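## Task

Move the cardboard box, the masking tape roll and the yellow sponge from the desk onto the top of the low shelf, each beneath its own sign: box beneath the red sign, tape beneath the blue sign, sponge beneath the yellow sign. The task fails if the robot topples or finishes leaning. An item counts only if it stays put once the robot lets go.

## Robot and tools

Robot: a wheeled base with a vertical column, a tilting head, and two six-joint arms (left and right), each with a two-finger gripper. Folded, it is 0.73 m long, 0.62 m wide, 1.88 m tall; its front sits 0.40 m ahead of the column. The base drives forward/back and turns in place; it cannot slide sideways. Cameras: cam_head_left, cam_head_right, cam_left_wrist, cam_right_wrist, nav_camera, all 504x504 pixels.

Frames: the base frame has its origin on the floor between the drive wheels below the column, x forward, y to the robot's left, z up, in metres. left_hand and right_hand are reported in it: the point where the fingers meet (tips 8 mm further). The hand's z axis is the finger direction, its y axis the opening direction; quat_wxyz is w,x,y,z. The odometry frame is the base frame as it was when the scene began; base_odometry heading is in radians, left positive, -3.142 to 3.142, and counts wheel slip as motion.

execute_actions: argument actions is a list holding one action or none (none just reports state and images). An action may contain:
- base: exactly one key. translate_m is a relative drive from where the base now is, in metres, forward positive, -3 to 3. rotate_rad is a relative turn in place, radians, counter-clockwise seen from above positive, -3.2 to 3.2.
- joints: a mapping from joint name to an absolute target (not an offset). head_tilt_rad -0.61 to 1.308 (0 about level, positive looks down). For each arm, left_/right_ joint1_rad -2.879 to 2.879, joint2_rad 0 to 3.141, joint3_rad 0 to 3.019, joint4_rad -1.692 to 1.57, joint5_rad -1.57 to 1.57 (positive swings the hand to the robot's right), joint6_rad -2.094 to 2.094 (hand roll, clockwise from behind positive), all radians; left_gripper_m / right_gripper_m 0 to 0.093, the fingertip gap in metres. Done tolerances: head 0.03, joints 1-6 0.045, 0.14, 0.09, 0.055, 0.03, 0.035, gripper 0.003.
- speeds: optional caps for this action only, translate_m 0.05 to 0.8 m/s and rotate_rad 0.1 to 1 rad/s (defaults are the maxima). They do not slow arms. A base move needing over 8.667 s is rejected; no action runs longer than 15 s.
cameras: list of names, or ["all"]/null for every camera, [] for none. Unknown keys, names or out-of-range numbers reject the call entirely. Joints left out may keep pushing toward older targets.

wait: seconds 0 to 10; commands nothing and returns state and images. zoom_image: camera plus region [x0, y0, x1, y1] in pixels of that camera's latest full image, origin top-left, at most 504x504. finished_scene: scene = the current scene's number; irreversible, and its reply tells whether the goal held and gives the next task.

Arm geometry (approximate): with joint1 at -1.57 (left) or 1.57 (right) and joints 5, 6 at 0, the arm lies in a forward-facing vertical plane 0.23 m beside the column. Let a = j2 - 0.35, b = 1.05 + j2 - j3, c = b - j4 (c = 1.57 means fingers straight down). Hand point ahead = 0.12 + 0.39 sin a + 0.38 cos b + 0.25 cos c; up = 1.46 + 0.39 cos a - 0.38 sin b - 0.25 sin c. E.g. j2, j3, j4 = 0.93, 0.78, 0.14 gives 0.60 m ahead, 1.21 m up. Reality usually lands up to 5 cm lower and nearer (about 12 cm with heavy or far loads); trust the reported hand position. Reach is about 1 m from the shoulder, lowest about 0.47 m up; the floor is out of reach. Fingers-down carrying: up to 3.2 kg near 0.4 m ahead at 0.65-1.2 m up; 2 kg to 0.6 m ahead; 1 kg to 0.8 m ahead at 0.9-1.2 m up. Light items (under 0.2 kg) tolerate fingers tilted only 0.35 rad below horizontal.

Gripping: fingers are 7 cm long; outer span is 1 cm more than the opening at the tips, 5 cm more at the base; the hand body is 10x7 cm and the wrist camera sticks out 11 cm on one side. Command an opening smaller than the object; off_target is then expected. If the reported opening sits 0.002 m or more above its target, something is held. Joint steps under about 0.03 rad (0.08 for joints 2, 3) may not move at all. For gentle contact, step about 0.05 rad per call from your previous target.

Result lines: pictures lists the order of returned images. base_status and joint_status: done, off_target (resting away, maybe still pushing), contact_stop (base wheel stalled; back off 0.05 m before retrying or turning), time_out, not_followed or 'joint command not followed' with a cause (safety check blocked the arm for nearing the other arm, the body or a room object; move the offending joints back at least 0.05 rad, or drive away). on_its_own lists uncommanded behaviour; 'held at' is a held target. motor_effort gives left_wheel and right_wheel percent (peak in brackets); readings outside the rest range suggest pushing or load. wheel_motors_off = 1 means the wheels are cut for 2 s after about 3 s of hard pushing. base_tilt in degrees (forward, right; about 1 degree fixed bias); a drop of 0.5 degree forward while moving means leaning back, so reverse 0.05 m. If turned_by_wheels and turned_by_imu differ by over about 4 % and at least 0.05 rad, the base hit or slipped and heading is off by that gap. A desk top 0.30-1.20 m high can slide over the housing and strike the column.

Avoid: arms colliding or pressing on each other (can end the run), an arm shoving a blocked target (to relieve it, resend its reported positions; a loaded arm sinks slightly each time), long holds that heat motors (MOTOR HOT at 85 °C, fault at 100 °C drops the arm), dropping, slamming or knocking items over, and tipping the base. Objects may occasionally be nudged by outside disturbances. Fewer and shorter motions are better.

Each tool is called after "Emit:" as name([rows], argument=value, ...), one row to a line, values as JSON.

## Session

Emit:
execute_actions(actions=[])

Scene clock: 0.00 s.
base_odometry: x=+0.000 y=+0.000 heading=+0.000 (m, m, rad; odometry frame)
turned_by_wheels: +0.000 (rad since the last result)
turned_by_imu: +0.000 (rad since the last result)
base_tilt: forward=+0.3 right=-0.3 (deg)
base_status: not commanded
joint_positions: head_tilt_rad=+0.881 left_joint1_rad=-1.566 left_joint2_rad=+0.880 left_joint3_rad=+0.395 left_joint4_rad=-0.907 left_joint5_rad=+0.007 left_joint6_rad=+0.084 left_gripper_m=+0.094 right_joint1_rad=+1.580 right_joint2_rad=+0.842 right_joint3_rad=+0.409 right_joint4_rad=-0.952 right_joint5_rad=+0.016 right_joint6_rad=+0.064 right_gripper_m=+0.094
joint_status: not commanded
wheel_motors_off: 0
motor_effort: left_wheel=+1 right_wheel=+4 (%)
left_hand: x=+0.1467 y=+0.2244 z=+1.2472 quat_wxyz=(+0.420, -0.035, -0.906, +0.019) (m; base frame)
right_hand: x=+0.1554 y=-0.2263 z=+1.2541 quat_wxyz=(+0.417, -0.022, -0.909, +0.018) (m; base frame)
pictures: cam_head_left, cam_head_right, cam_left_wrist, cam_right_wrist, nav_camera
Images, in order (width x height): cam_head_left 504x504, cam_head_right 504x504, cam_left_wrist 504x504, cam_right_wrist 504x504, nav_camera 504x504.

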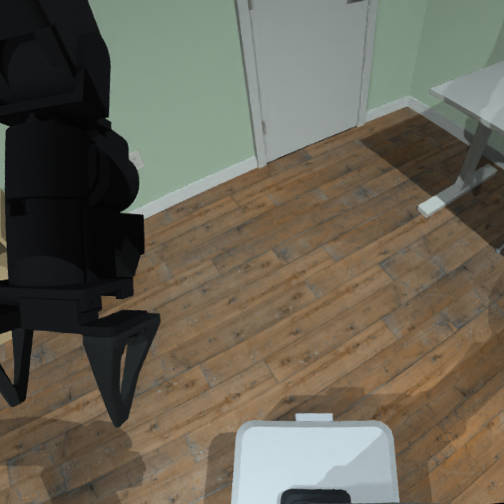

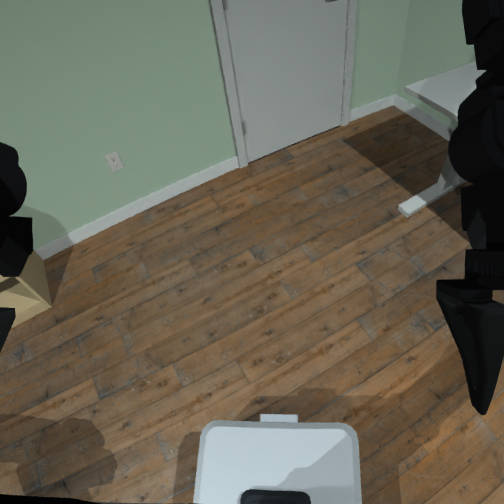

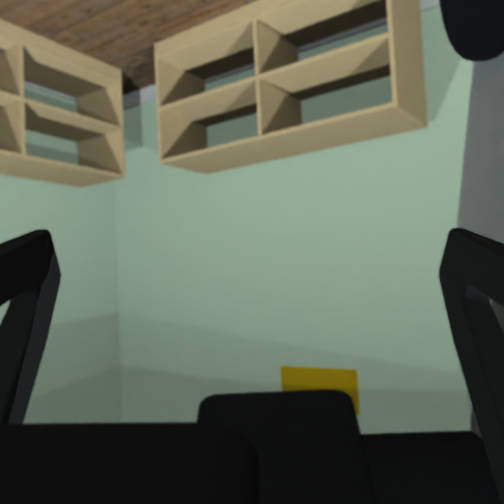

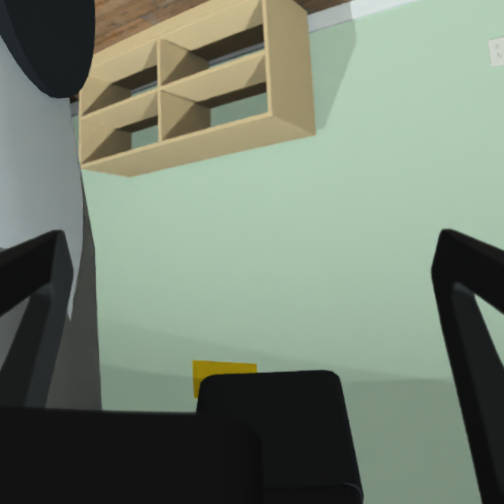

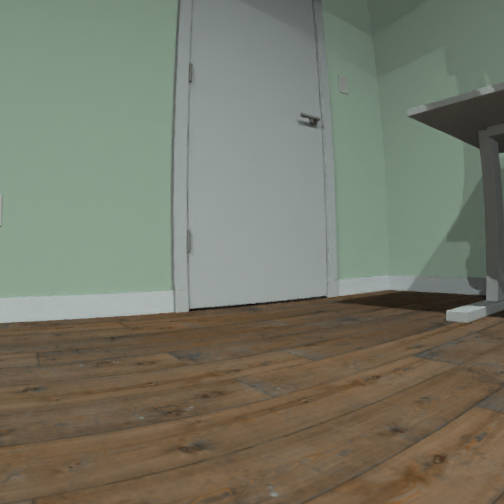

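Same layout; yellow is where blue was.

Emit:
execute_actions([
  {"base":{"rotate_rad":-0.8},"joints":{"head_tilt_rad":0.55}},
])

Scene clock: 2.50 s.
base_odometry: x=+0.000 y=+0.000 heading=-0.799 (m, m, rad; odometry frame)
turned_by_wheels: -0.799 (rad since the last result)
turned_by_imu: -0.800 (rad since the last result)
base_tilt: forward=+0.3 right=-0.2 (deg)
base_status: done
joint_positions: head_tilt_rad=+0.568 left_joint1_rad=-1.566 left_joint2_rad=+0.880 left_joint3_rad=+0.395 left_joint4_rad=-0.907 left_joint5_rad=+0.007 left_joint6_rad=+0.084 left_gripper_m=+0.094 right_joint1_rad=+1.580 right_joint2_rad=+0.842 right_joint3_rad=+0.409 right_joint4_rad=-0.952 right_joint5_rad=+0.016 right_joint6_rad=+0.064 right_gripper_m=+0.094
joint_status: all done
wheel_motors_off: 0
motor_effort: left_wheel=+5(41) right_wheel=-5(37) (%)
left_hand: x=+0.1467 y=+0.2244 z=+1.2472 quat_wxyz=(+0.420, -0.035, -0.906, +0.019) (m; base frame)
right_hand: x=+0.1554 y=-0.2263 z=+1.2541 quat_wxyz=(+0.417, -0.022, -0.909, +0.018) (m; base frame)
pictures: cam_head_left, cam_head_right, cam_left_wrist, cam_right_wrist, nav_camera
Images, in order (width x height): cam_head_left 504x504, cam_head_right 504x504, cam_left_wrist 504x504, cam_right_wrist 504x504, nav_camera 504x504.

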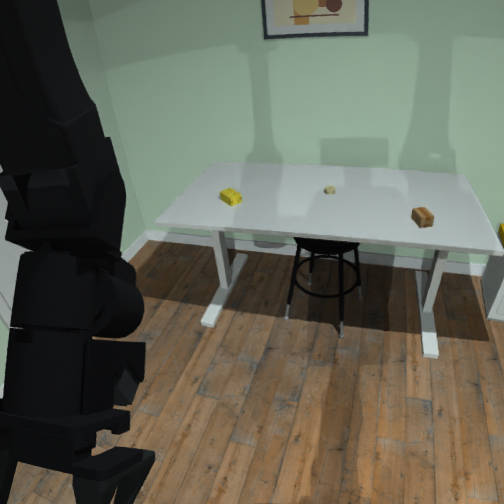

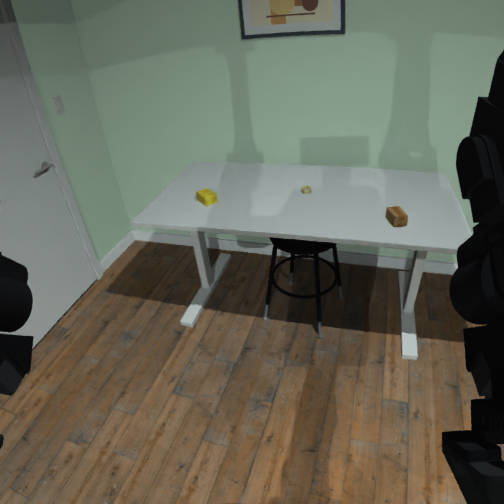

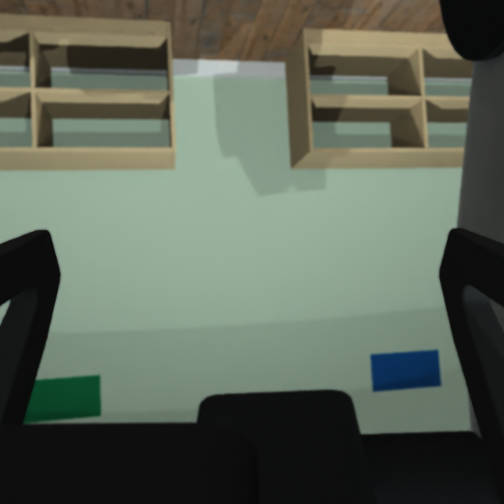

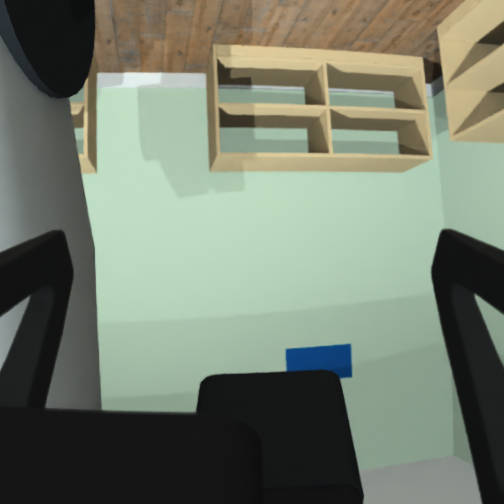

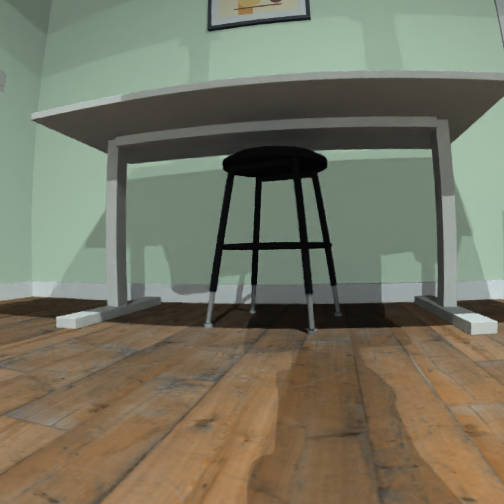

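Emit:
execute_actions([
  {"base":{"rotate_rad":0.07},"joints":{"head_tilt_rad":1.0,"left_joint2_rad":1.85,"left_joint3_rad":1.78,"left_joint4_rad":-0.44,"left_joint5_rad":0,"left_joint6_rad":-0.6,"right_joint1_rad":1.57,"right_joint2_rad":1.85,"right_joint3_rad":1.78,"right_joint4_rad":-0.44,"right_joint5_rad":0,"right_joint6_rad":0}},
], cameras=[])

Emit:
execute_actions([
  {"base":{"translate_m":0.93}},
])

Scene clock: 4.87 s.
base_odometry: x=+0.000 y=+0.000 heading=-0.730 (m, m, rad; odometry frame)
turned_by_wheels: +0.069 (rad since the last result)
turned_by_imu: +0.070 (rad since the last result)
base_tilt: forward=+0.4 right=-0.2 (deg)
base_status: done
joint_positions: head_tilt_rad=+1.000 left_joint1_rad=-1.566 left_joint2_rad=+1.847 left_joint3_rad=+1.770 left_joint4_rad=-0.443 left_joint5_rad=+0.004 left_joint6_rad=-0.585 left_gripper_m=+0.094 right_joint1_rad=+1.579 right_joint2_rad=+1.849 right_joint3_rad=+1.772 right_joint4_rad=-0.442 right_joint5_rad=+0.003 right_joint6_rad=+0.014 right_gripper_m=+0.094
joint_status: all done
wheel_motors_off: 0
motor_effort: left_wheel=-8(19) right_wheel=+9(18) (%)
left_hand: x=+0.6741 y=+0.2275 z=+0.8930 quat_wxyz=(-0.002, +0.289, -0.957, +0.001) (m; base frame)
right_hand: x=+0.6740 y=-0.2193 z=+0.8921 quat_wxyz=(-0.003, -0.005, -1.000, -0.002) (m; base frame)
pictures: none
No camera images: the call's "cameras" was empty. Leave "cameras" out to get every camera's image.

Scene clock: 8.10 s.
base_odometry: x=+0.693 y=-0.621 heading=-0.731 (m, m, rad; odometry frame)
turned_by_wheels: -0.001 (rad since the last result)
turned_by_imu: -0.003 (rad since the last result)
base_tilt: forward=+0.3 right=-0.2 (deg)
base_status: done
joint_positions: head_tilt_rad=+1.001 left_joint1_rad=-1.566 left_joint2_rad=+1.846 left_joint3_rad=+1.770 left_joint4_rad=-0.443 left_joint5_rad=+0.004 left_joint6_rad=-0.585 left_gripper_m=+0.094 right_joint1_rad=+1.579 right_joint2_rad=+1.849 right_joint3_rad=+1.772 right_joint4_rad=-0.442 right_joint5_rad=+0.003 right_joint6_rad=+0.014 right_gripper_m=+0.094
joint_status: not commanded
wheel_motors_off: 0
motor_effort: left_wheel=-3(54) right_wheel=+2(70) (%)
left_hand: x=+0.6743 y=+0.2274 z=+0.8932 quat_wxyz=(-0.003, +0.289, -0.957, +0.001) (m; base frame)
right_hand: x=+0.6740 y=-0.2193 z=+0.8921 quat_wxyz=(-0.003, -0.005, -1.000, -0.002) (m; base frame)
pictures: cam_head_left, cam_head_right, cam_left_wrist, cam_right_wrist, nav_camera
Images, in order (width x height): cam_head_left 504x504, cam_head_right 504x504, cam_left_wrist 504x504, cam_right_wrist 504x504, nav_camera 504x504.

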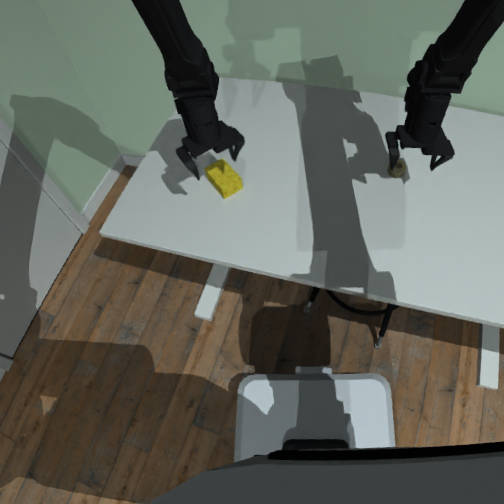

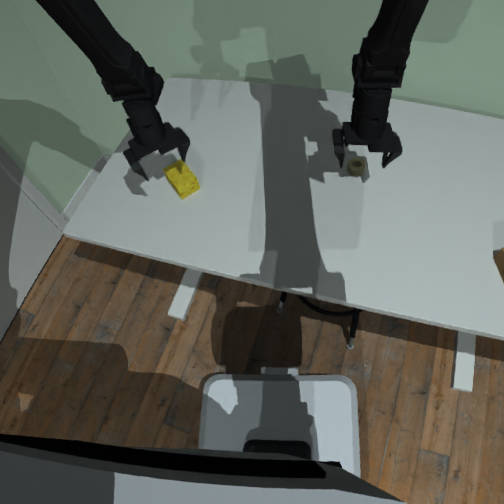

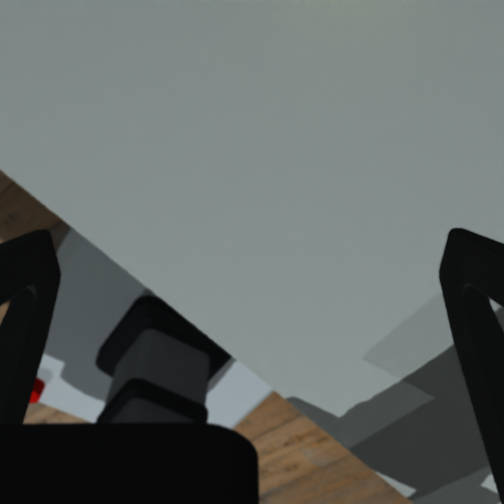

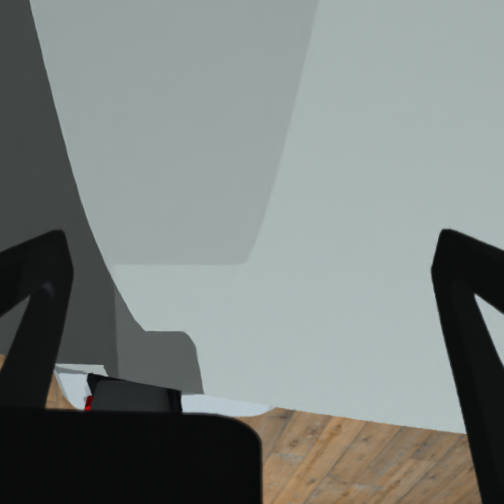

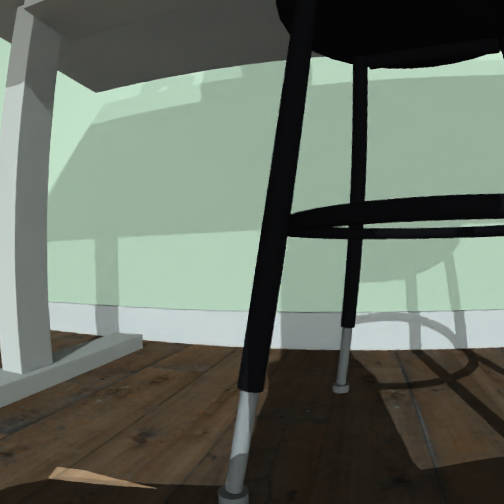

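Emit:
execute_actions([
  {"base":{"translate_m":0.13},"joints":{"left_joint1_rad":-1.535,"left_joint5_rad":0.03,"left_joint2_rad":2.02,"left_joint3_rad":1.91,"left_joint4_rad":-0.39,"right_joint1_rad":1.535,"right_joint5_rad":-0.03,"right_joint2_rad":2.1,"right_joint3_rad":2.09,"right_joint4_rad":-0.49}},
], cameras=["cam_head_left","cam_left_wrist","cam_right_wrist"])

Scene clock: 10.13 s.
base_odometry: x=+0.789 y=-0.707 heading=-0.733 (m, m, rad; odometry frame)
turned_by_wheels: -0.001 (rad since the last result)
turned_by_imu: -0.002 (rad since the last result)
base_tilt: forward=+0.3 right=-0.3 (deg)
base_status: done
joint_positions: head_tilt_rad=+1.001 left_joint1_rad=-1.536 left_joint2_rad=+2.023 left_joint3_rad=+1.895 left_joint4_rad=-0.395 left_joint5_rad=+0.027 left_joint6_rad=-0.585 left_gripper_m=+0.094 right_joint1_rad=+1.540 right_joint2_rad=+2.107 right_joint3_rad=+2.071 right_joint4_rad=-0.487 right_joint5_rad=-0.028 right_joint6_rad=+0.014 right_gripper_m=+0.094
joint_status: all done
wheel_motors_off: 0
motor_effort: left_wheel=-1(50) right_wheel=+1(42) (%)
left_hand: x=+0.6538 y=+0.2494 z=+0.8176 quat_wxyz=(-0.001, +0.297, -0.955, -0.002) (m; base frame)
right_hand: x=+0.6805 y=-0.2479 z=+0.8005 quat_wxyz=(+0.000, -0.015, -1.000, +0.000) (m; base frame)
pictures: cam_head_left, cam_left_wrist, cam_right_wrist
Images, in order (width x height): cam_head_left 504x504, cam_left_wrist 504x504, cam_right_wrist 504x504.

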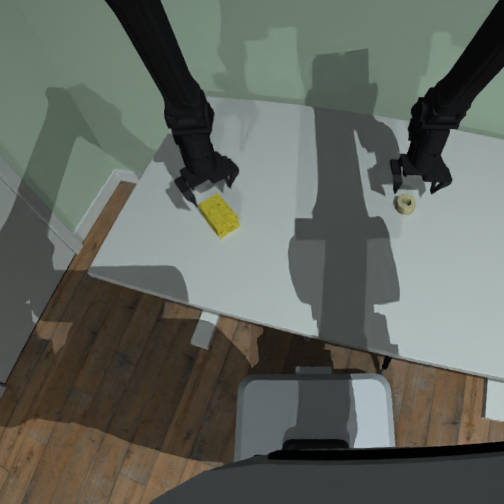

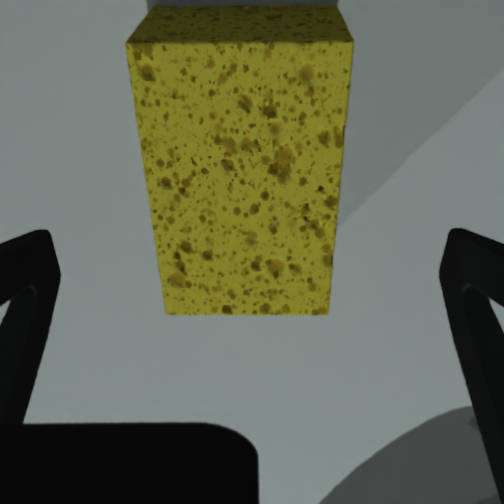

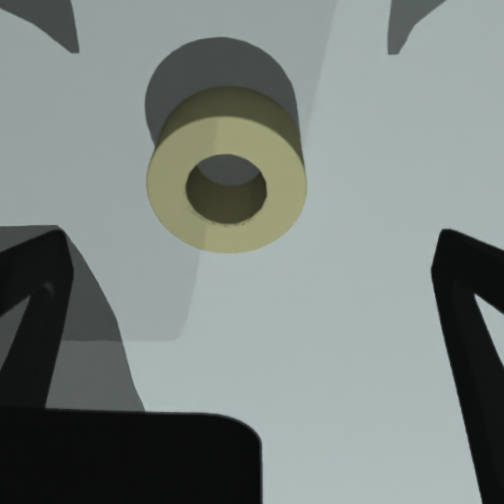

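Emit:
execute_actions([
  {"joints":{"left_joint5_rad":0.07,"left_joint2_rad":2.19,"left_joint3_rad":2.09,"right_joint5_rad":-0.08,"right_joint2_rad":2.24,"right_joint3_rad":2.23}},
], cameras=["cam_left_wrist","cam_right_wrist"])

Scene clock: 11.30 s.
base_odometry: x=+0.789 y=-0.707 heading=-0.733 (m, m, rad; odometry frame)
turned_by_wheels: +0.000 (rad since the last result)
turned_by_imu: +0.000 (rad since the last result)
base_tilt: forward=+0.4 right=-0.2 (deg)
base_status: not commanded
joint_positions: head_tilt_rad=+1.001 left_joint1_rad=-1.535 left_joint2_rad=+2.195 left_joint3_rad=+2.070 left_joint4_rad=-0.393 left_joint5_rad=+0.065 left_joint6_rad=-0.585 left_gripper_m=+0.094 right_joint1_rad=+1.540 right_joint2_rad=+2.232 right_joint3_rad=+2.208 right_joint4_rad=-0.487 right_joint5_rad=-0.077 right_joint6_rad=+0.014 right_gripper_m=+0.094
joint_status: all done
wheel_motors_off: 0
motor_effort: left_wheel=-1(2) right_wheel=+1(1) (%)
left_hand: x=+0.6436 y=+0.2449 z=+0.7533 quat_wxyz=(+0.002, +0.297, -0.955, +0.017) (m; base frame)
right_hand: x=+0.6758 y=-0.2405 z=+0.7565 quat_wxyz=(-0.006, -0.014, -1.000, -0.025) (m; base frame)
pictures: cam_left_wrist, cam_right_wrist
Images, in order (width x height): cam_left_wrist 504x504, cam_right_wrist 504x504.

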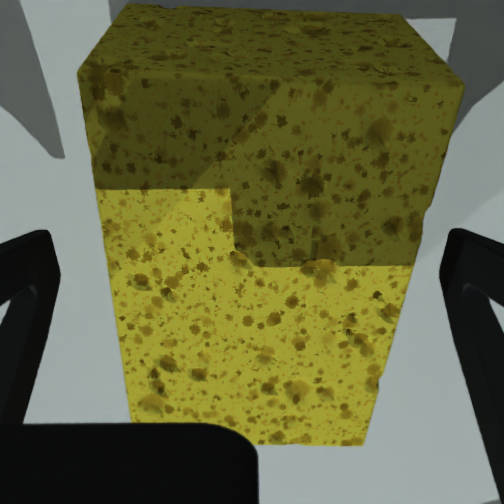

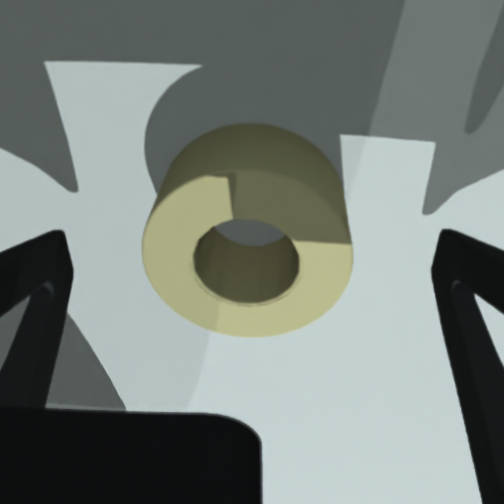

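Slightly shallow on the tape.

Emit:
execute_actions([
  {"joints":{"left_gripper_m":0.03,"right_joint2_rad":2.27,"right_joint3_rad":2.26,"right_joint4_rad":-0.46}},
], cameras=["cam_right_wrist"])

Emit:
execute_actions([
  {"joints":{"right_gripper_m":0.02}},
], cameras=["cam_left_wrist","cam_right_wrist"])

Scene clock: 12.10 s.
base_odometry: x=+0.789 y=-0.707 heading=-0.733 (m, m, rad; odometry frame)
turned_by_wheels: +0.000 (rad since the last result)
turned_by_imu: +0.000 (rad since the last result)
base_tilt: forward=+0.3 right=-0.3 (deg)
base_status: not commanded
joint_positions: head_tilt_rad=+1.001 left_joint1_rad=-1.535 left_joint2_rad=+2.195 left_joint3_rad=+2.070 left_joint4_rad=-0.393 left_joint5_rad=+0.066 left_joint6_rad=-0.585 left_gripper_m=+0.057 right_joint1_rad=+1.540 right_joint2_rad=+2.244 right_joint3_rad=+2.227 right_joint4_rad=-0.468 right_joint5_rad=-0.077 right_joint6_rad=+0.014 right_gripper_m=+0.094
joint_status: left_gripper_m off_target (ended at +0.057, target +0.030); the others done
wheel_motors_off: 0
motor_effort: left_wheel=-1(2) right_wheel=+1(1) (%)
left_hand: x=+0.6436 y=+0.2447 z=+0.7533 quat_wxyz=(+0.002, +0.297, -0.955, +0.018) (m; base frame)
right_hand: x=+0.6829 y=-0.2406 z=+0.7534 quat_wxyz=(-0.020, -0.014, -0.999, -0.025) (m; base frame)
pictures: cam_right_wrist
Images, in order (width x height): cam_right_wrist 504x504.

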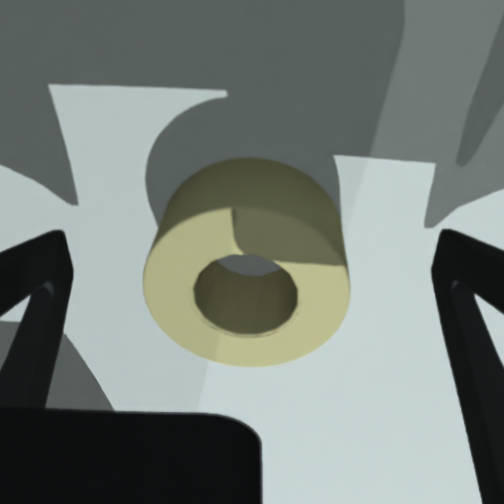

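Scene clock: 12.77 s.
base_odometry: x=+0.789 y=-0.707 heading=-0.733 (m, m, rad; odometry frame)
turned_by_wheels: +0.000 (rad since the last result)
turned_by_imu: +0.000 (rad since the last result)
base_tilt: forward=+0.3 right=-0.3 (deg)
base_status: not commanded
joint_positions: head_tilt_rad=+1.001 left_joint1_rad=-1.535 left_joint2_rad=+2.195 left_joint3_rad=+2.070 left_joint4_rad=-0.393 left_joint5_rad=+0.066 left_joint6_rad=-0.585 left_gripper_m=+0.057 right_joint1_rad=+1.540 right_joint2_rad=+2.244 right_joint3_rad=+2.227 right_joint4_rad=-0.468 right_joint5_rad=-0.078 right_joint6_rad=+0.014 right_gripper_m=+0.048
joint_status: right_gripper_m off_target (ended at +0.048, target +0.020)
wheel_motors_off: 0
motor_effort: left_wheel=-1(1) right_wheel=+0(1) (%)
left_hand: x=+0.6436 y=+0.2447 z=+0.7533 quat_wxyz=(+0.002, +0.297, -0.955, +0.018) (m; base frame)
right_hand: x=+0.6827 y=-0.2406 z=+0.7532 quat_wxyz=(-0.019, -0.014, -0.999, -0.025) (m; base frame)
pictures: cam_left_wrist, cam_right_wrist
Images, in order (width x height): cam_left_wrist 504x504, cam_right_wrist 504x504.

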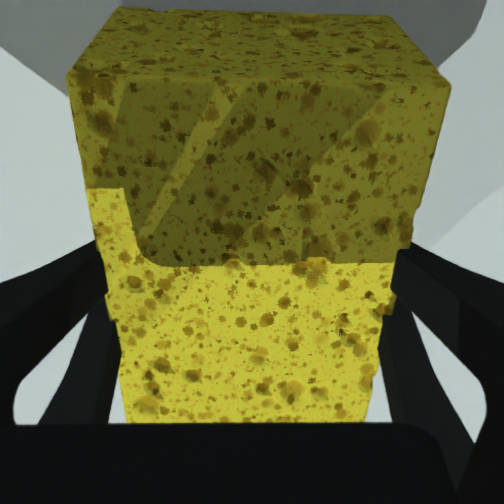

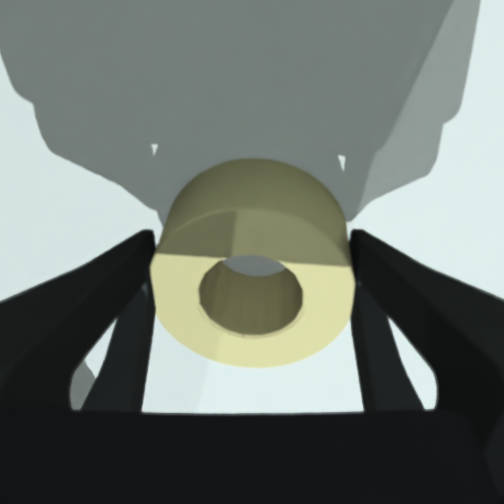

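Emit:
execute_actions([
  {"base":{"translate_m":-2.0},"joints":{"right_joint2_rad":2.0,"right_joint3_rad":1.95,"left_joint2_rad":1.95,"left_joint3_rad":1.85}},
], cameras=[])

Emit:
execute_actions([
  {"base":{"rotate_rad":-2.66},"joints":{"head_tilt_rad":0.7,"right_joint2_rad":2.3,"right_joint3_rad":2.24,"right_joint4_rad":-0.4,"left_joint2_rad":2.3,"left_joint3_rad":2.24,"left_joint4_rad":-0.42}},
], cameras=["cam_head_left","cam_head_right"])

Scene clock: 17.60 s.
base_odometry: x=-0.697 y=+0.631 heading=-0.734 (m, m, rad; odometry frame)
turned_by_wheels: -0.001 (rad since the last result)
turned_by_imu: +0.002 (rad since the last result)
base_tilt: forward=+0.3 right=-0.3 (deg)
base_status: done
joint_positions: head_tilt_rad=+1.001 left_joint1_rad=-1.535 left_joint2_rad=+1.942 left_joint3_rad=+1.855 left_joint4_rad=-0.390 left_joint5_rad=+0.066 left_joint6_rad=-0.585 left_gripper_m=+0.057 right_joint1_rad=+1.540 right_joint2_rad=+1.983 right_joint3_rad=+1.959 right_joint4_rad=-0.461 right_joint5_rad=-0.078 right_joint6_rad=+0.014 right_gripper_m=+0.048
joint_status: all done
wheel_motors_off: 0
motor_effort: left_wheel=+0(59) right_wheel=+1(49) (%)
left_hand: x=+0.6814 y=+0.2422 z=+0.8553 quat_wxyz=(-0.017, +0.296, -0.955, +0.024) (m; base frame)
right_hand: x=+0.7002 y=-0.2382 z=+0.8504 quat_wxyz=(-0.020, -0.014, -0.999, -0.025) (m; base frame)
pictures: none
No camera images: the call's "cameras" was empty. Leave "cameras" out to get every camera's image.

Scene clock: 21.83 s.
base_odometry: x=-0.697 y=+0.631 heading=+2.890 (m, m, rad; odometry frame)
turned_by_wheels: -2.659 (rad since the last result)
turned_by_imu: -2.673 (rad since the last result)
base_tilt: forward=+0.3 right=-0.3 (deg)
base_status: done
joint_positions: head_tilt_rad=+0.717 left_joint1_rad=-1.541 left_joint2_rad=+2.292 left_joint3_rad=+2.225 left_joint4_rad=-0.418 left_joint5_rad=+0.066 left_joint6_rad=-0.586 left_gripper_m=+0.057 right_joint1_rad=+1.525 right_joint2_rad=+2.307 right_joint3_rad=+2.221 right_joint4_rad=-0.400 right_joint5_rad=-0.078 right_joint6_rad=+0.014 right_gripper_m=+0.048
joint_status: all done
wheel_motors_off: 0
motor_effort: left_wheel=+5(53) right_wheel=-7(39) (%)
left_hand: x=+0.6594 y=+0.2405 z=+0.7270 quat_wxyz=(-0.013, +0.295, -0.955, +0.025) (m; base frame)
right_hand: x=+0.6508 y=-0.2540 z=+0.7191 quat_wxyz=(-0.019, -0.017, -0.999, -0.019) (m; base frame)
pictures: cam_head_left, cam_head_right
Images, in order (width x height): cam_head_left 504x504, cam_head_right 504x504.

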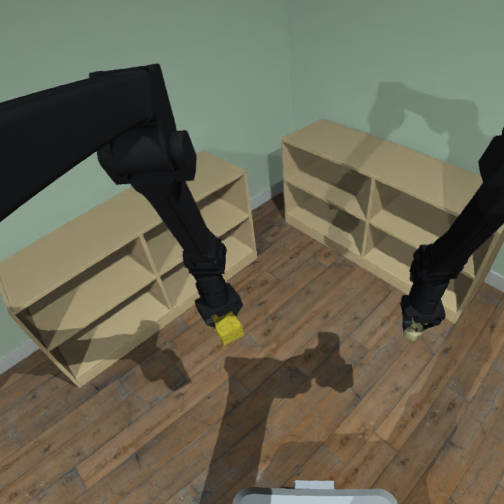

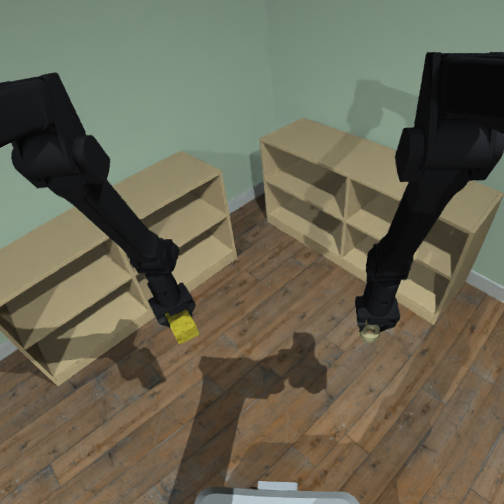

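Emit:
execute_actions([
  {"base":{"translate_m":1.05},"joints":{"head_tilt_rad":1.15}},
], cameras=["cam_head_left","cam_head_right"])

Scene clock: 25.20 s.
base_odometry: x=-1.714 y=+0.892 heading=+2.890 (m, m, rad; odometry frame)
turned_by_wheels: +0.000 (rad since the last result)
turned_by_imu: -0.002 (rad since the last result)
base_tilt: forward=+0.4 right=-0.4 (deg)
base_status: done
joint_positions: head_tilt_rad=+1.149 left_joint1_rad=-1.541 left_joint2_rad=+2.294 left_joint3_rad=+2.226 left_joint4_rad=-0.418 left_joint5_rad=+0.066 left_joint6_rad=-0.586 left_gripper_m=+0.057 right_joint1_rad=+1.525 right_joint2_rad=+2.305 right_joint3_rad=+2.223 right_joint4_rad=-0.400 right_joint5_rad=-0.078 right_joint6_rad=+0.014 right_gripper_m=+0.048
joint_status: all done
wheel_motors_off: 0
motor_effort: left_wheel=-1(53) right_wheel=+0(52) (%)
left_hand: x=+0.6587 y=+0.2405 z=+0.7262 quat_wxyz=(-0.012, +0.295, -0.955, +0.025) (m; base frame)
right_hand: x=+0.6533 y=-0.2540 z=+0.7205 quat_wxyz=(-0.021, -0.017, -0.999, -0.019) (m; base frame)
pictures: cam_head_left, cam_head_right
Images, in order (width x height): cam_head_left 504x504, cam_head_right 504x504.

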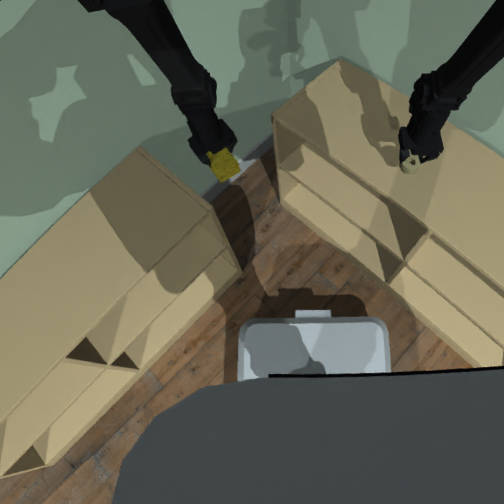

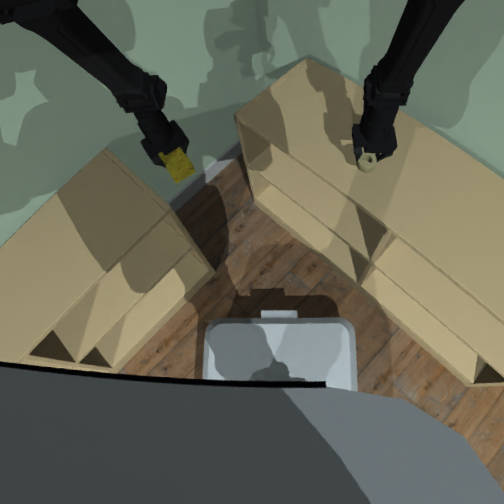

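Emit:
execute_actions([
  {"base":{"rotate_rad":-0.3}},
], cameras=[])

Emit:
execute_actions([
  {"base":{"translate_m":0.06},"joints":{"right_joint2_rad":2.43,"right_joint3_rad":2.35}},
], cameras=[])

Emit:
execute_actions([
  {"joints":{"right_joint2_rad":2.53,"right_joint3_rad":2.44}},
], cameras=["cam_head_left","cam_right_wrist"])

Scene clock: 27.20 s.
base_odometry: x=-1.714 y=+0.892 heading=+2.592 (m, m, rad; odometry frame)
turned_by_wheels: -0.298 (rad since the last result)
turned_by_imu: -0.297 (rad since the last result)
base_tilt: forward=+0.2 right=-0.3 (deg)
base_status: done
joint_positions: head_tilt_rad=+1.149 left_joint1_rad=-1.543 left_joint2_rad=+2.294 left_joint3_rad=+2.226 left_joint4_rad=-0.418 left_joint5_rad=+0.067 left_joint6_rad=-0.586 left_gripper_m=+0.057 right_joint1_rad=+1.529 right_joint2_rad=+2.305 right_joint3_rad=+2.223 right_joint4_rad=-0.400 right_joint5_rad=-0.078 right_joint6_rad=+0.014 right_gripper_m=+0.048
joint_status: not commanded
wheel_motors_off: 0
motor_effort: left_wheel=+4(45) right_wheel=-5(55) (%)
left_hand: x=+0.6587 y=+0.2387 z=+0.7262 quat_wxyz=(-0.012, +0.294, -0.955, +0.026) (m; base frame)
right_hand: x=+0.6533 y=-0.2505 z=+0.7204 quat_wxyz=(-0.021, -0.016, -0.999, -0.021) (m; base frame)
pictures: none
No camera images: the call's "cameras" was empty. Leave "cameras" out to get every camera's image.

Scene clock: 28.67 s.
base_odometry: x=-1.765 y=+0.923 heading=+2.591 (m, m, rad; odometry frame)
turned_by_wheels: -0.001 (rad since the last result)
turned_by_imu: -0.001 (rad since the last result)
base_tilt: forward=+0.4 right=-0.3 (deg)
base_status: done
joint_positions: head_tilt_rad=+1.150 left_joint1_rad=-1.541 left_joint2_rad=+2.295 left_joint3_rad=+2.226 left_joint4_rad=-0.418 left_joint5_rad=+0.067 left_joint6_rad=-0.586 left_gripper_m=+0.057 right_joint1_rad=+1.530 right_joint2_rad=+2.419 right_joint3_rad=+2.328 right_joint4_rad=-0.400 right_joint5_rad=-0.078 right_joint6_rad=+0.014 right_gripper_m=+0.048
joint_status: all done
wheel_motors_off: 0
motor_effort: left_wheel=+2(53) right_wheel=+1(50) (%)
left_hand: x=+0.6578 y=+0.2405 z=+0.7256 quat_wxyz=(-0.012, +0.295, -0.955, +0.025) (m; base frame)
right_hand: x=+0.6288 y=-0.2511 z=+0.6792 quat_wxyz=(-0.016, -0.016, -1.000, -0.021) (m; base frame)
pictures: none
No camera images: the call's "cameras" was empty. Leave "cameras" out to get every camera's image.

Scene clock: 29.63 s.
base_odometry: x=-1.765 y=+0.923 heading=+2.591 (m, m, rad; odometry frame)
turned_by_wheels: +0.000 (rad since the last result)
turned_by_imu: +0.000 (rad since the last result)
base_tilt: forward=+0.4 right=-0.2 (deg)
base_status: not commanded
joint_positions: head_tilt_rad=+1.150 left_joint1_rad=-1.541 left_joint2_rad=+2.295 left_joint3_rad=+2.226 left_joint4_rad=-0.418 left_joint5_rad=+0.067 left_joint6_rad=-0.586 left_gripper_m=+0.057 right_joint1_rad=+1.530 right_joint2_rad=+2.526 right_joint3_rad=+2.421 right_joint4_rad=-0.400 right_joint5_rad=-0.078 right_joint6_rad=+0.014 right_gripper_m=+0.048
joint_status: all done
wheel_motors_off: 0
motor_effort: left_wheel=+1(2) right_wheel=+2(1) (%)
left_hand: x=+0.6578 y=+0.2405 z=+0.7256 quat_wxyz=(-0.012, +0.295, -0.955, +0.025) (m; base frame)
right_hand: x=+0.5990 y=-0.2518 z=+0.6421 quat_wxyz=(-0.009, -0.017, -1.000, -0.021) (m; base frame)
pictures: cam_head_left, cam_right_wrist
Images, in order (width x height): cam_head_left 504x504, cam_right_wrist 504x504.

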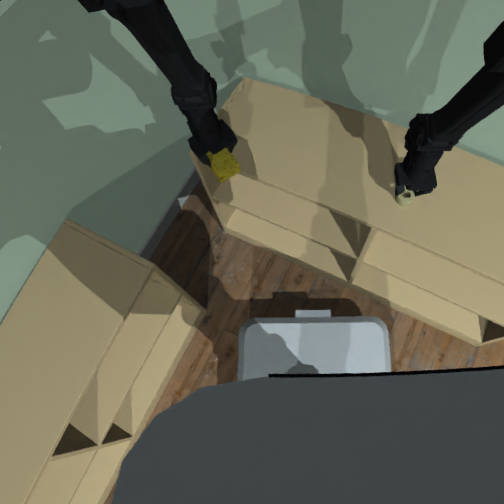

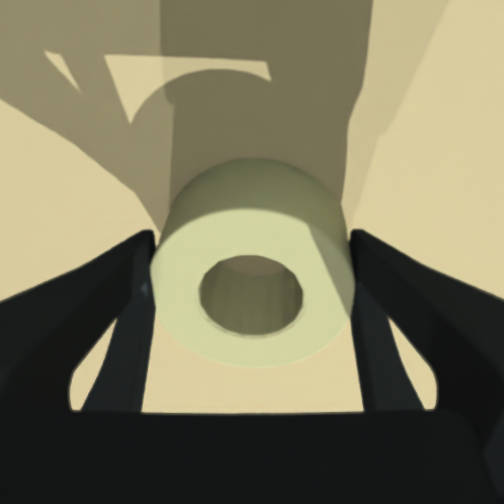

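Emit:
execute_actions([
  {"joints":{"right_gripper_m":0.093}},
], cameras=[])

Emit:
execute_actions([
  {"joints":{"right_joint2_rad":1.65,"right_joint3_rad":1.25,"right_joint4_rad":-0.1}},
], cameras=[])

Emit:
execute_actions([
  {"base":{"rotate_rad":1.1}},
], cameras=["cam_head_left"])

Scene clock: 30.57 s.
base_odometry: x=-1.765 y=+0.923 heading=+2.591 (m, m, rad; odometry frame)
turned_by_wheels: +0.000 (rad since the last result)
turned_by_imu: +0.000 (rad since the last result)
base_tilt: forward=+0.3 right=-0.4 (deg)
base_status: not commanded
joint_positions: head_tilt_rad=+1.150 left_joint1_rad=-1.541 left_joint2_rad=+2.295 left_joint3_rad=+2.226 left_joint4_rad=-0.418 left_joint5_rad=+0.067 left_joint6_rad=-0.586 left_gripper_m=+0.057 right_joint1_rad=+1.530 right_joint2_rad=+2.526 right_joint3_rad=+2.421 right_joint4_rad=-0.400 right_joint5_rad=-0.078 right_joint6_rad=+0.014 right_gripper_m=+0.093
joint_status: all done
wheel_motors_off: 0
motor_effort: left_wheel=+2(2) right_wheel=+1(2) (%)
left_hand: x=+0.6578 y=+0.2405 z=+0.7256 quat_wxyz=(-0.012, +0.295, -0.955, +0.025) (m; base frame)
right_hand: x=+0.5990 y=-0.2518 z=+0.6421 quat_wxyz=(-0.009, -0.017, -1.000, -0.021) (m; base frame)
pictures: none
No camera images: the call's "cameras" was empty. Leave "cameras" out to get every camera's image.

Scene clock: 32.27 s.
base_odometry: x=-1.765 y=+0.923 heading=+2.591 (m, m, rad; odometry frame)
turned_by_wheels: +0.000 (rad since the last result)
turned_by_imu: +0.000 (rad since the last result)
base_tilt: forward=+0.4 right=-0.3 (deg)
base_status: not commanded
joint_positions: head_tilt_rad=+1.150 left_joint1_rad=-1.541 left_joint2_rad=+2.295 left_joint3_rad=+2.226 left_joint4_rad=-0.418 left_joint5_rad=+0.067 left_joint6_rad=-0.586 left_gripper_m=+0.057 right_joint1_rad=+1.530 right_joint2_rad=+1.658 right_joint3_rad=+1.241 right_joint4_rad=-0.101 right_joint5_rad=-0.078 right_joint6_rad=+0.014 right_gripper_m=+0.093
joint_status: all done
wheel_motors_off: 0
motor_effort: left_wheel=+2(2) right_wheel=+1(3) (%)
left_hand: x=+0.6578 y=+0.2405 z=+0.7256 quat_wxyz=(-0.012, +0.295, -0.955, +0.025) (m; base frame)
right_hand: x=+0.5377 y=-0.2403 z=+0.9296 quat_wxyz=(-0.003, -0.017, -1.000, -0.021) (m; base frame)
pictures: none
No camera images: the call's "cameras" was empty. Leave "cameras" out to get every camera's image.

Scene clock: 34.97 s.
base_odometry: x=-1.765 y=+0.923 heading=-2.593 (m, m, rad; odometry frame)
turned_by_wheels: +1.099 (rad since the last result)
turned_by_imu: +1.103 (rad since the last result)
base_tilt: forward=+0.4 right=-0.2 (deg)
base_status: done
joint_positions: head_tilt_rad=+1.150 left_joint1_rad=-1.528 left_joint2_rad=+2.295 left_joint3_rad=+2.226 left_joint4_rad=-0.418 left_joint5_rad=+0.067 left_joint6_rad=-0.586 left_gripper_m=+0.057 right_joint1_rad=+1.530 right_joint2_rad=+1.658 right_joint3_rad=+1.246 right_joint4_rad=-0.101 right_joint5_rad=-0.078 right_joint6_rad=+0.014 right_gripper_m=+0.093
joint_status: not commanded
wheel_motors_off: 0
motor_effort: left_wheel=-6(54) right_wheel=+6(47) (%)
left_hand: x=+0.6577 y=+0.2524 z=+0.7259 quat_wxyz=(-0.013, +0.298, -0.954, +0.019) (m; base frame)
right_hand: x=+0.5408 y=-0.2403 z=+0.9298 quat_wxyz=(-0.005, -0.017, -1.000, -0.021) (m; base frame)
pictures: cam_head_left
Images, in order (width x height): cam_head_left 504x504.

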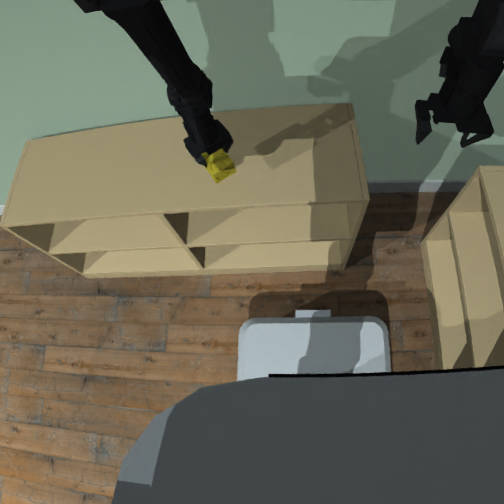

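Emit:
execute_actions([
  {"base":{"translate_m":0.15},"joints":{"left_joint2_rad":2.42,"left_joint3_rad":2.33}},
], cameras=[])

Emit:
execute_actions([
  {"joints":{"left_joint2_rad":2.52,"left_joint3_rad":2.43}},
], cameras=["cam_head_left","cam_left_wrist"])

Scene clock: 36.77 s.
base_odometry: x=-1.893 y=+0.845 heading=-2.592 (m, m, rad; odometry frame)
turned_by_wheels: +0.001 (rad since the last result)
turned_by_imu: +0.001 (rad since the last result)
base_tilt: forward=+0.2 right=-0.3 (deg)
base_status: done
joint_positions: head_tilt_rad=+1.150 left_joint1_rad=-1.529 left_joint2_rad=+2.417 left_joint3_rad=+2.313 left_joint4_rad=-0.418 left_joint5_rad=+0.067 left_joint6_rad=-0.586 left_gripper_m=+0.057 right_joint1_rad=+1.530 right_joint2_rad=+1.656 right_joint3_rad=+1.251 right_joint4_rad=-0.101 right_joint5_rad=-0.078 right_joint6_rad=+0.014 right_gripper_m=+0.093
joint_status: all done
wheel_motors_off: 0
motor_effort: left_wheel=+1(54) right_wheel=-1(59) (%)
left_hand: x=+0.6173 y=+0.2523 z=+0.6777 quat_wxyz=(+0.003, +0.298, -0.954, +0.015) (m; base frame)
right_hand: x=+0.5446 y=-0.2401 z=+0.9308 quat_wxyz=(-0.009, -0.017, -1.000, -0.021) (m; base frame)
pictures: none
No camera images: the call's "cameras" was empty. Leave "cameras" out to get every camera's image.

Scene clock: 37.60 s.
base_odometry: x=-1.893 y=+0.845 heading=-2.592 (m, m, rad; odometry frame)
turned_by_wheels: +0.000 (rad since the last result)
turned_by_imu: +0.000 (rad since the last result)
base_tilt: forward=+0.3 right=-0.2 (deg)
base_status: not commanded
joint_positions: head_tilt_rad=+1.150 left_joint1_rad=-1.529 left_joint2_rad=+2.519 left_joint3_rad=+2.411 left_joint4_rad=-0.418 left_joint5_rad=+0.068 left_joint6_rad=-0.586 left_gripper_m=+0.057 right_joint1_rad=+1.530 right_joint2_rad=+1.656 right_joint3_rad=+1.251 right_joint4_rad=-0.101 right_joint5_rad=-0.078 right_joint6_rad=+0.014 right_gripper_m=+0.093
joint_status: all done
wheel_motors_off: 0
motor_effort: left_wheel=+2(2) right_wheel=-1(2) (%)
left_hand: x=+0.5936 y=+0.2529 z=+0.6434 quat_wxyz=(+0.006, +0.299, -0.954, +0.015) (m; base frame)
right_hand: x=+0.5446 y=-0.2401 z=+0.9308 quat_wxyz=(-0.009, -0.017, -1.000, -0.021) (m; base frame)
pictures: cam_head_left, cam_left_wrist
Images, in order (width x height): cam_head_left 504x504, cam_left_wrist 504x504.

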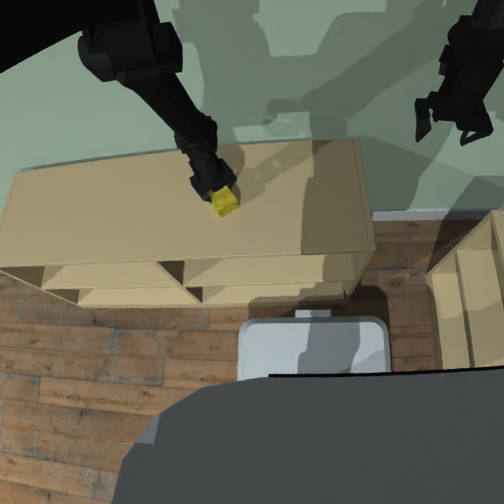

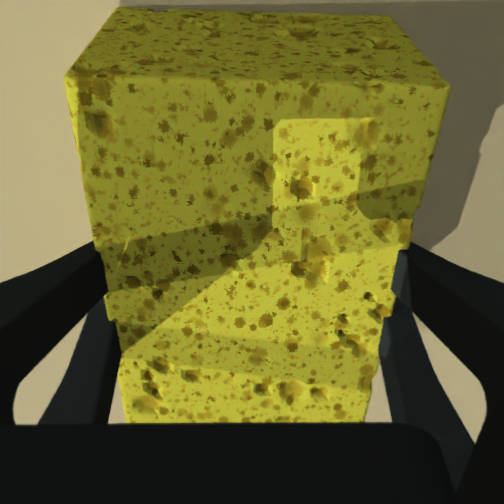

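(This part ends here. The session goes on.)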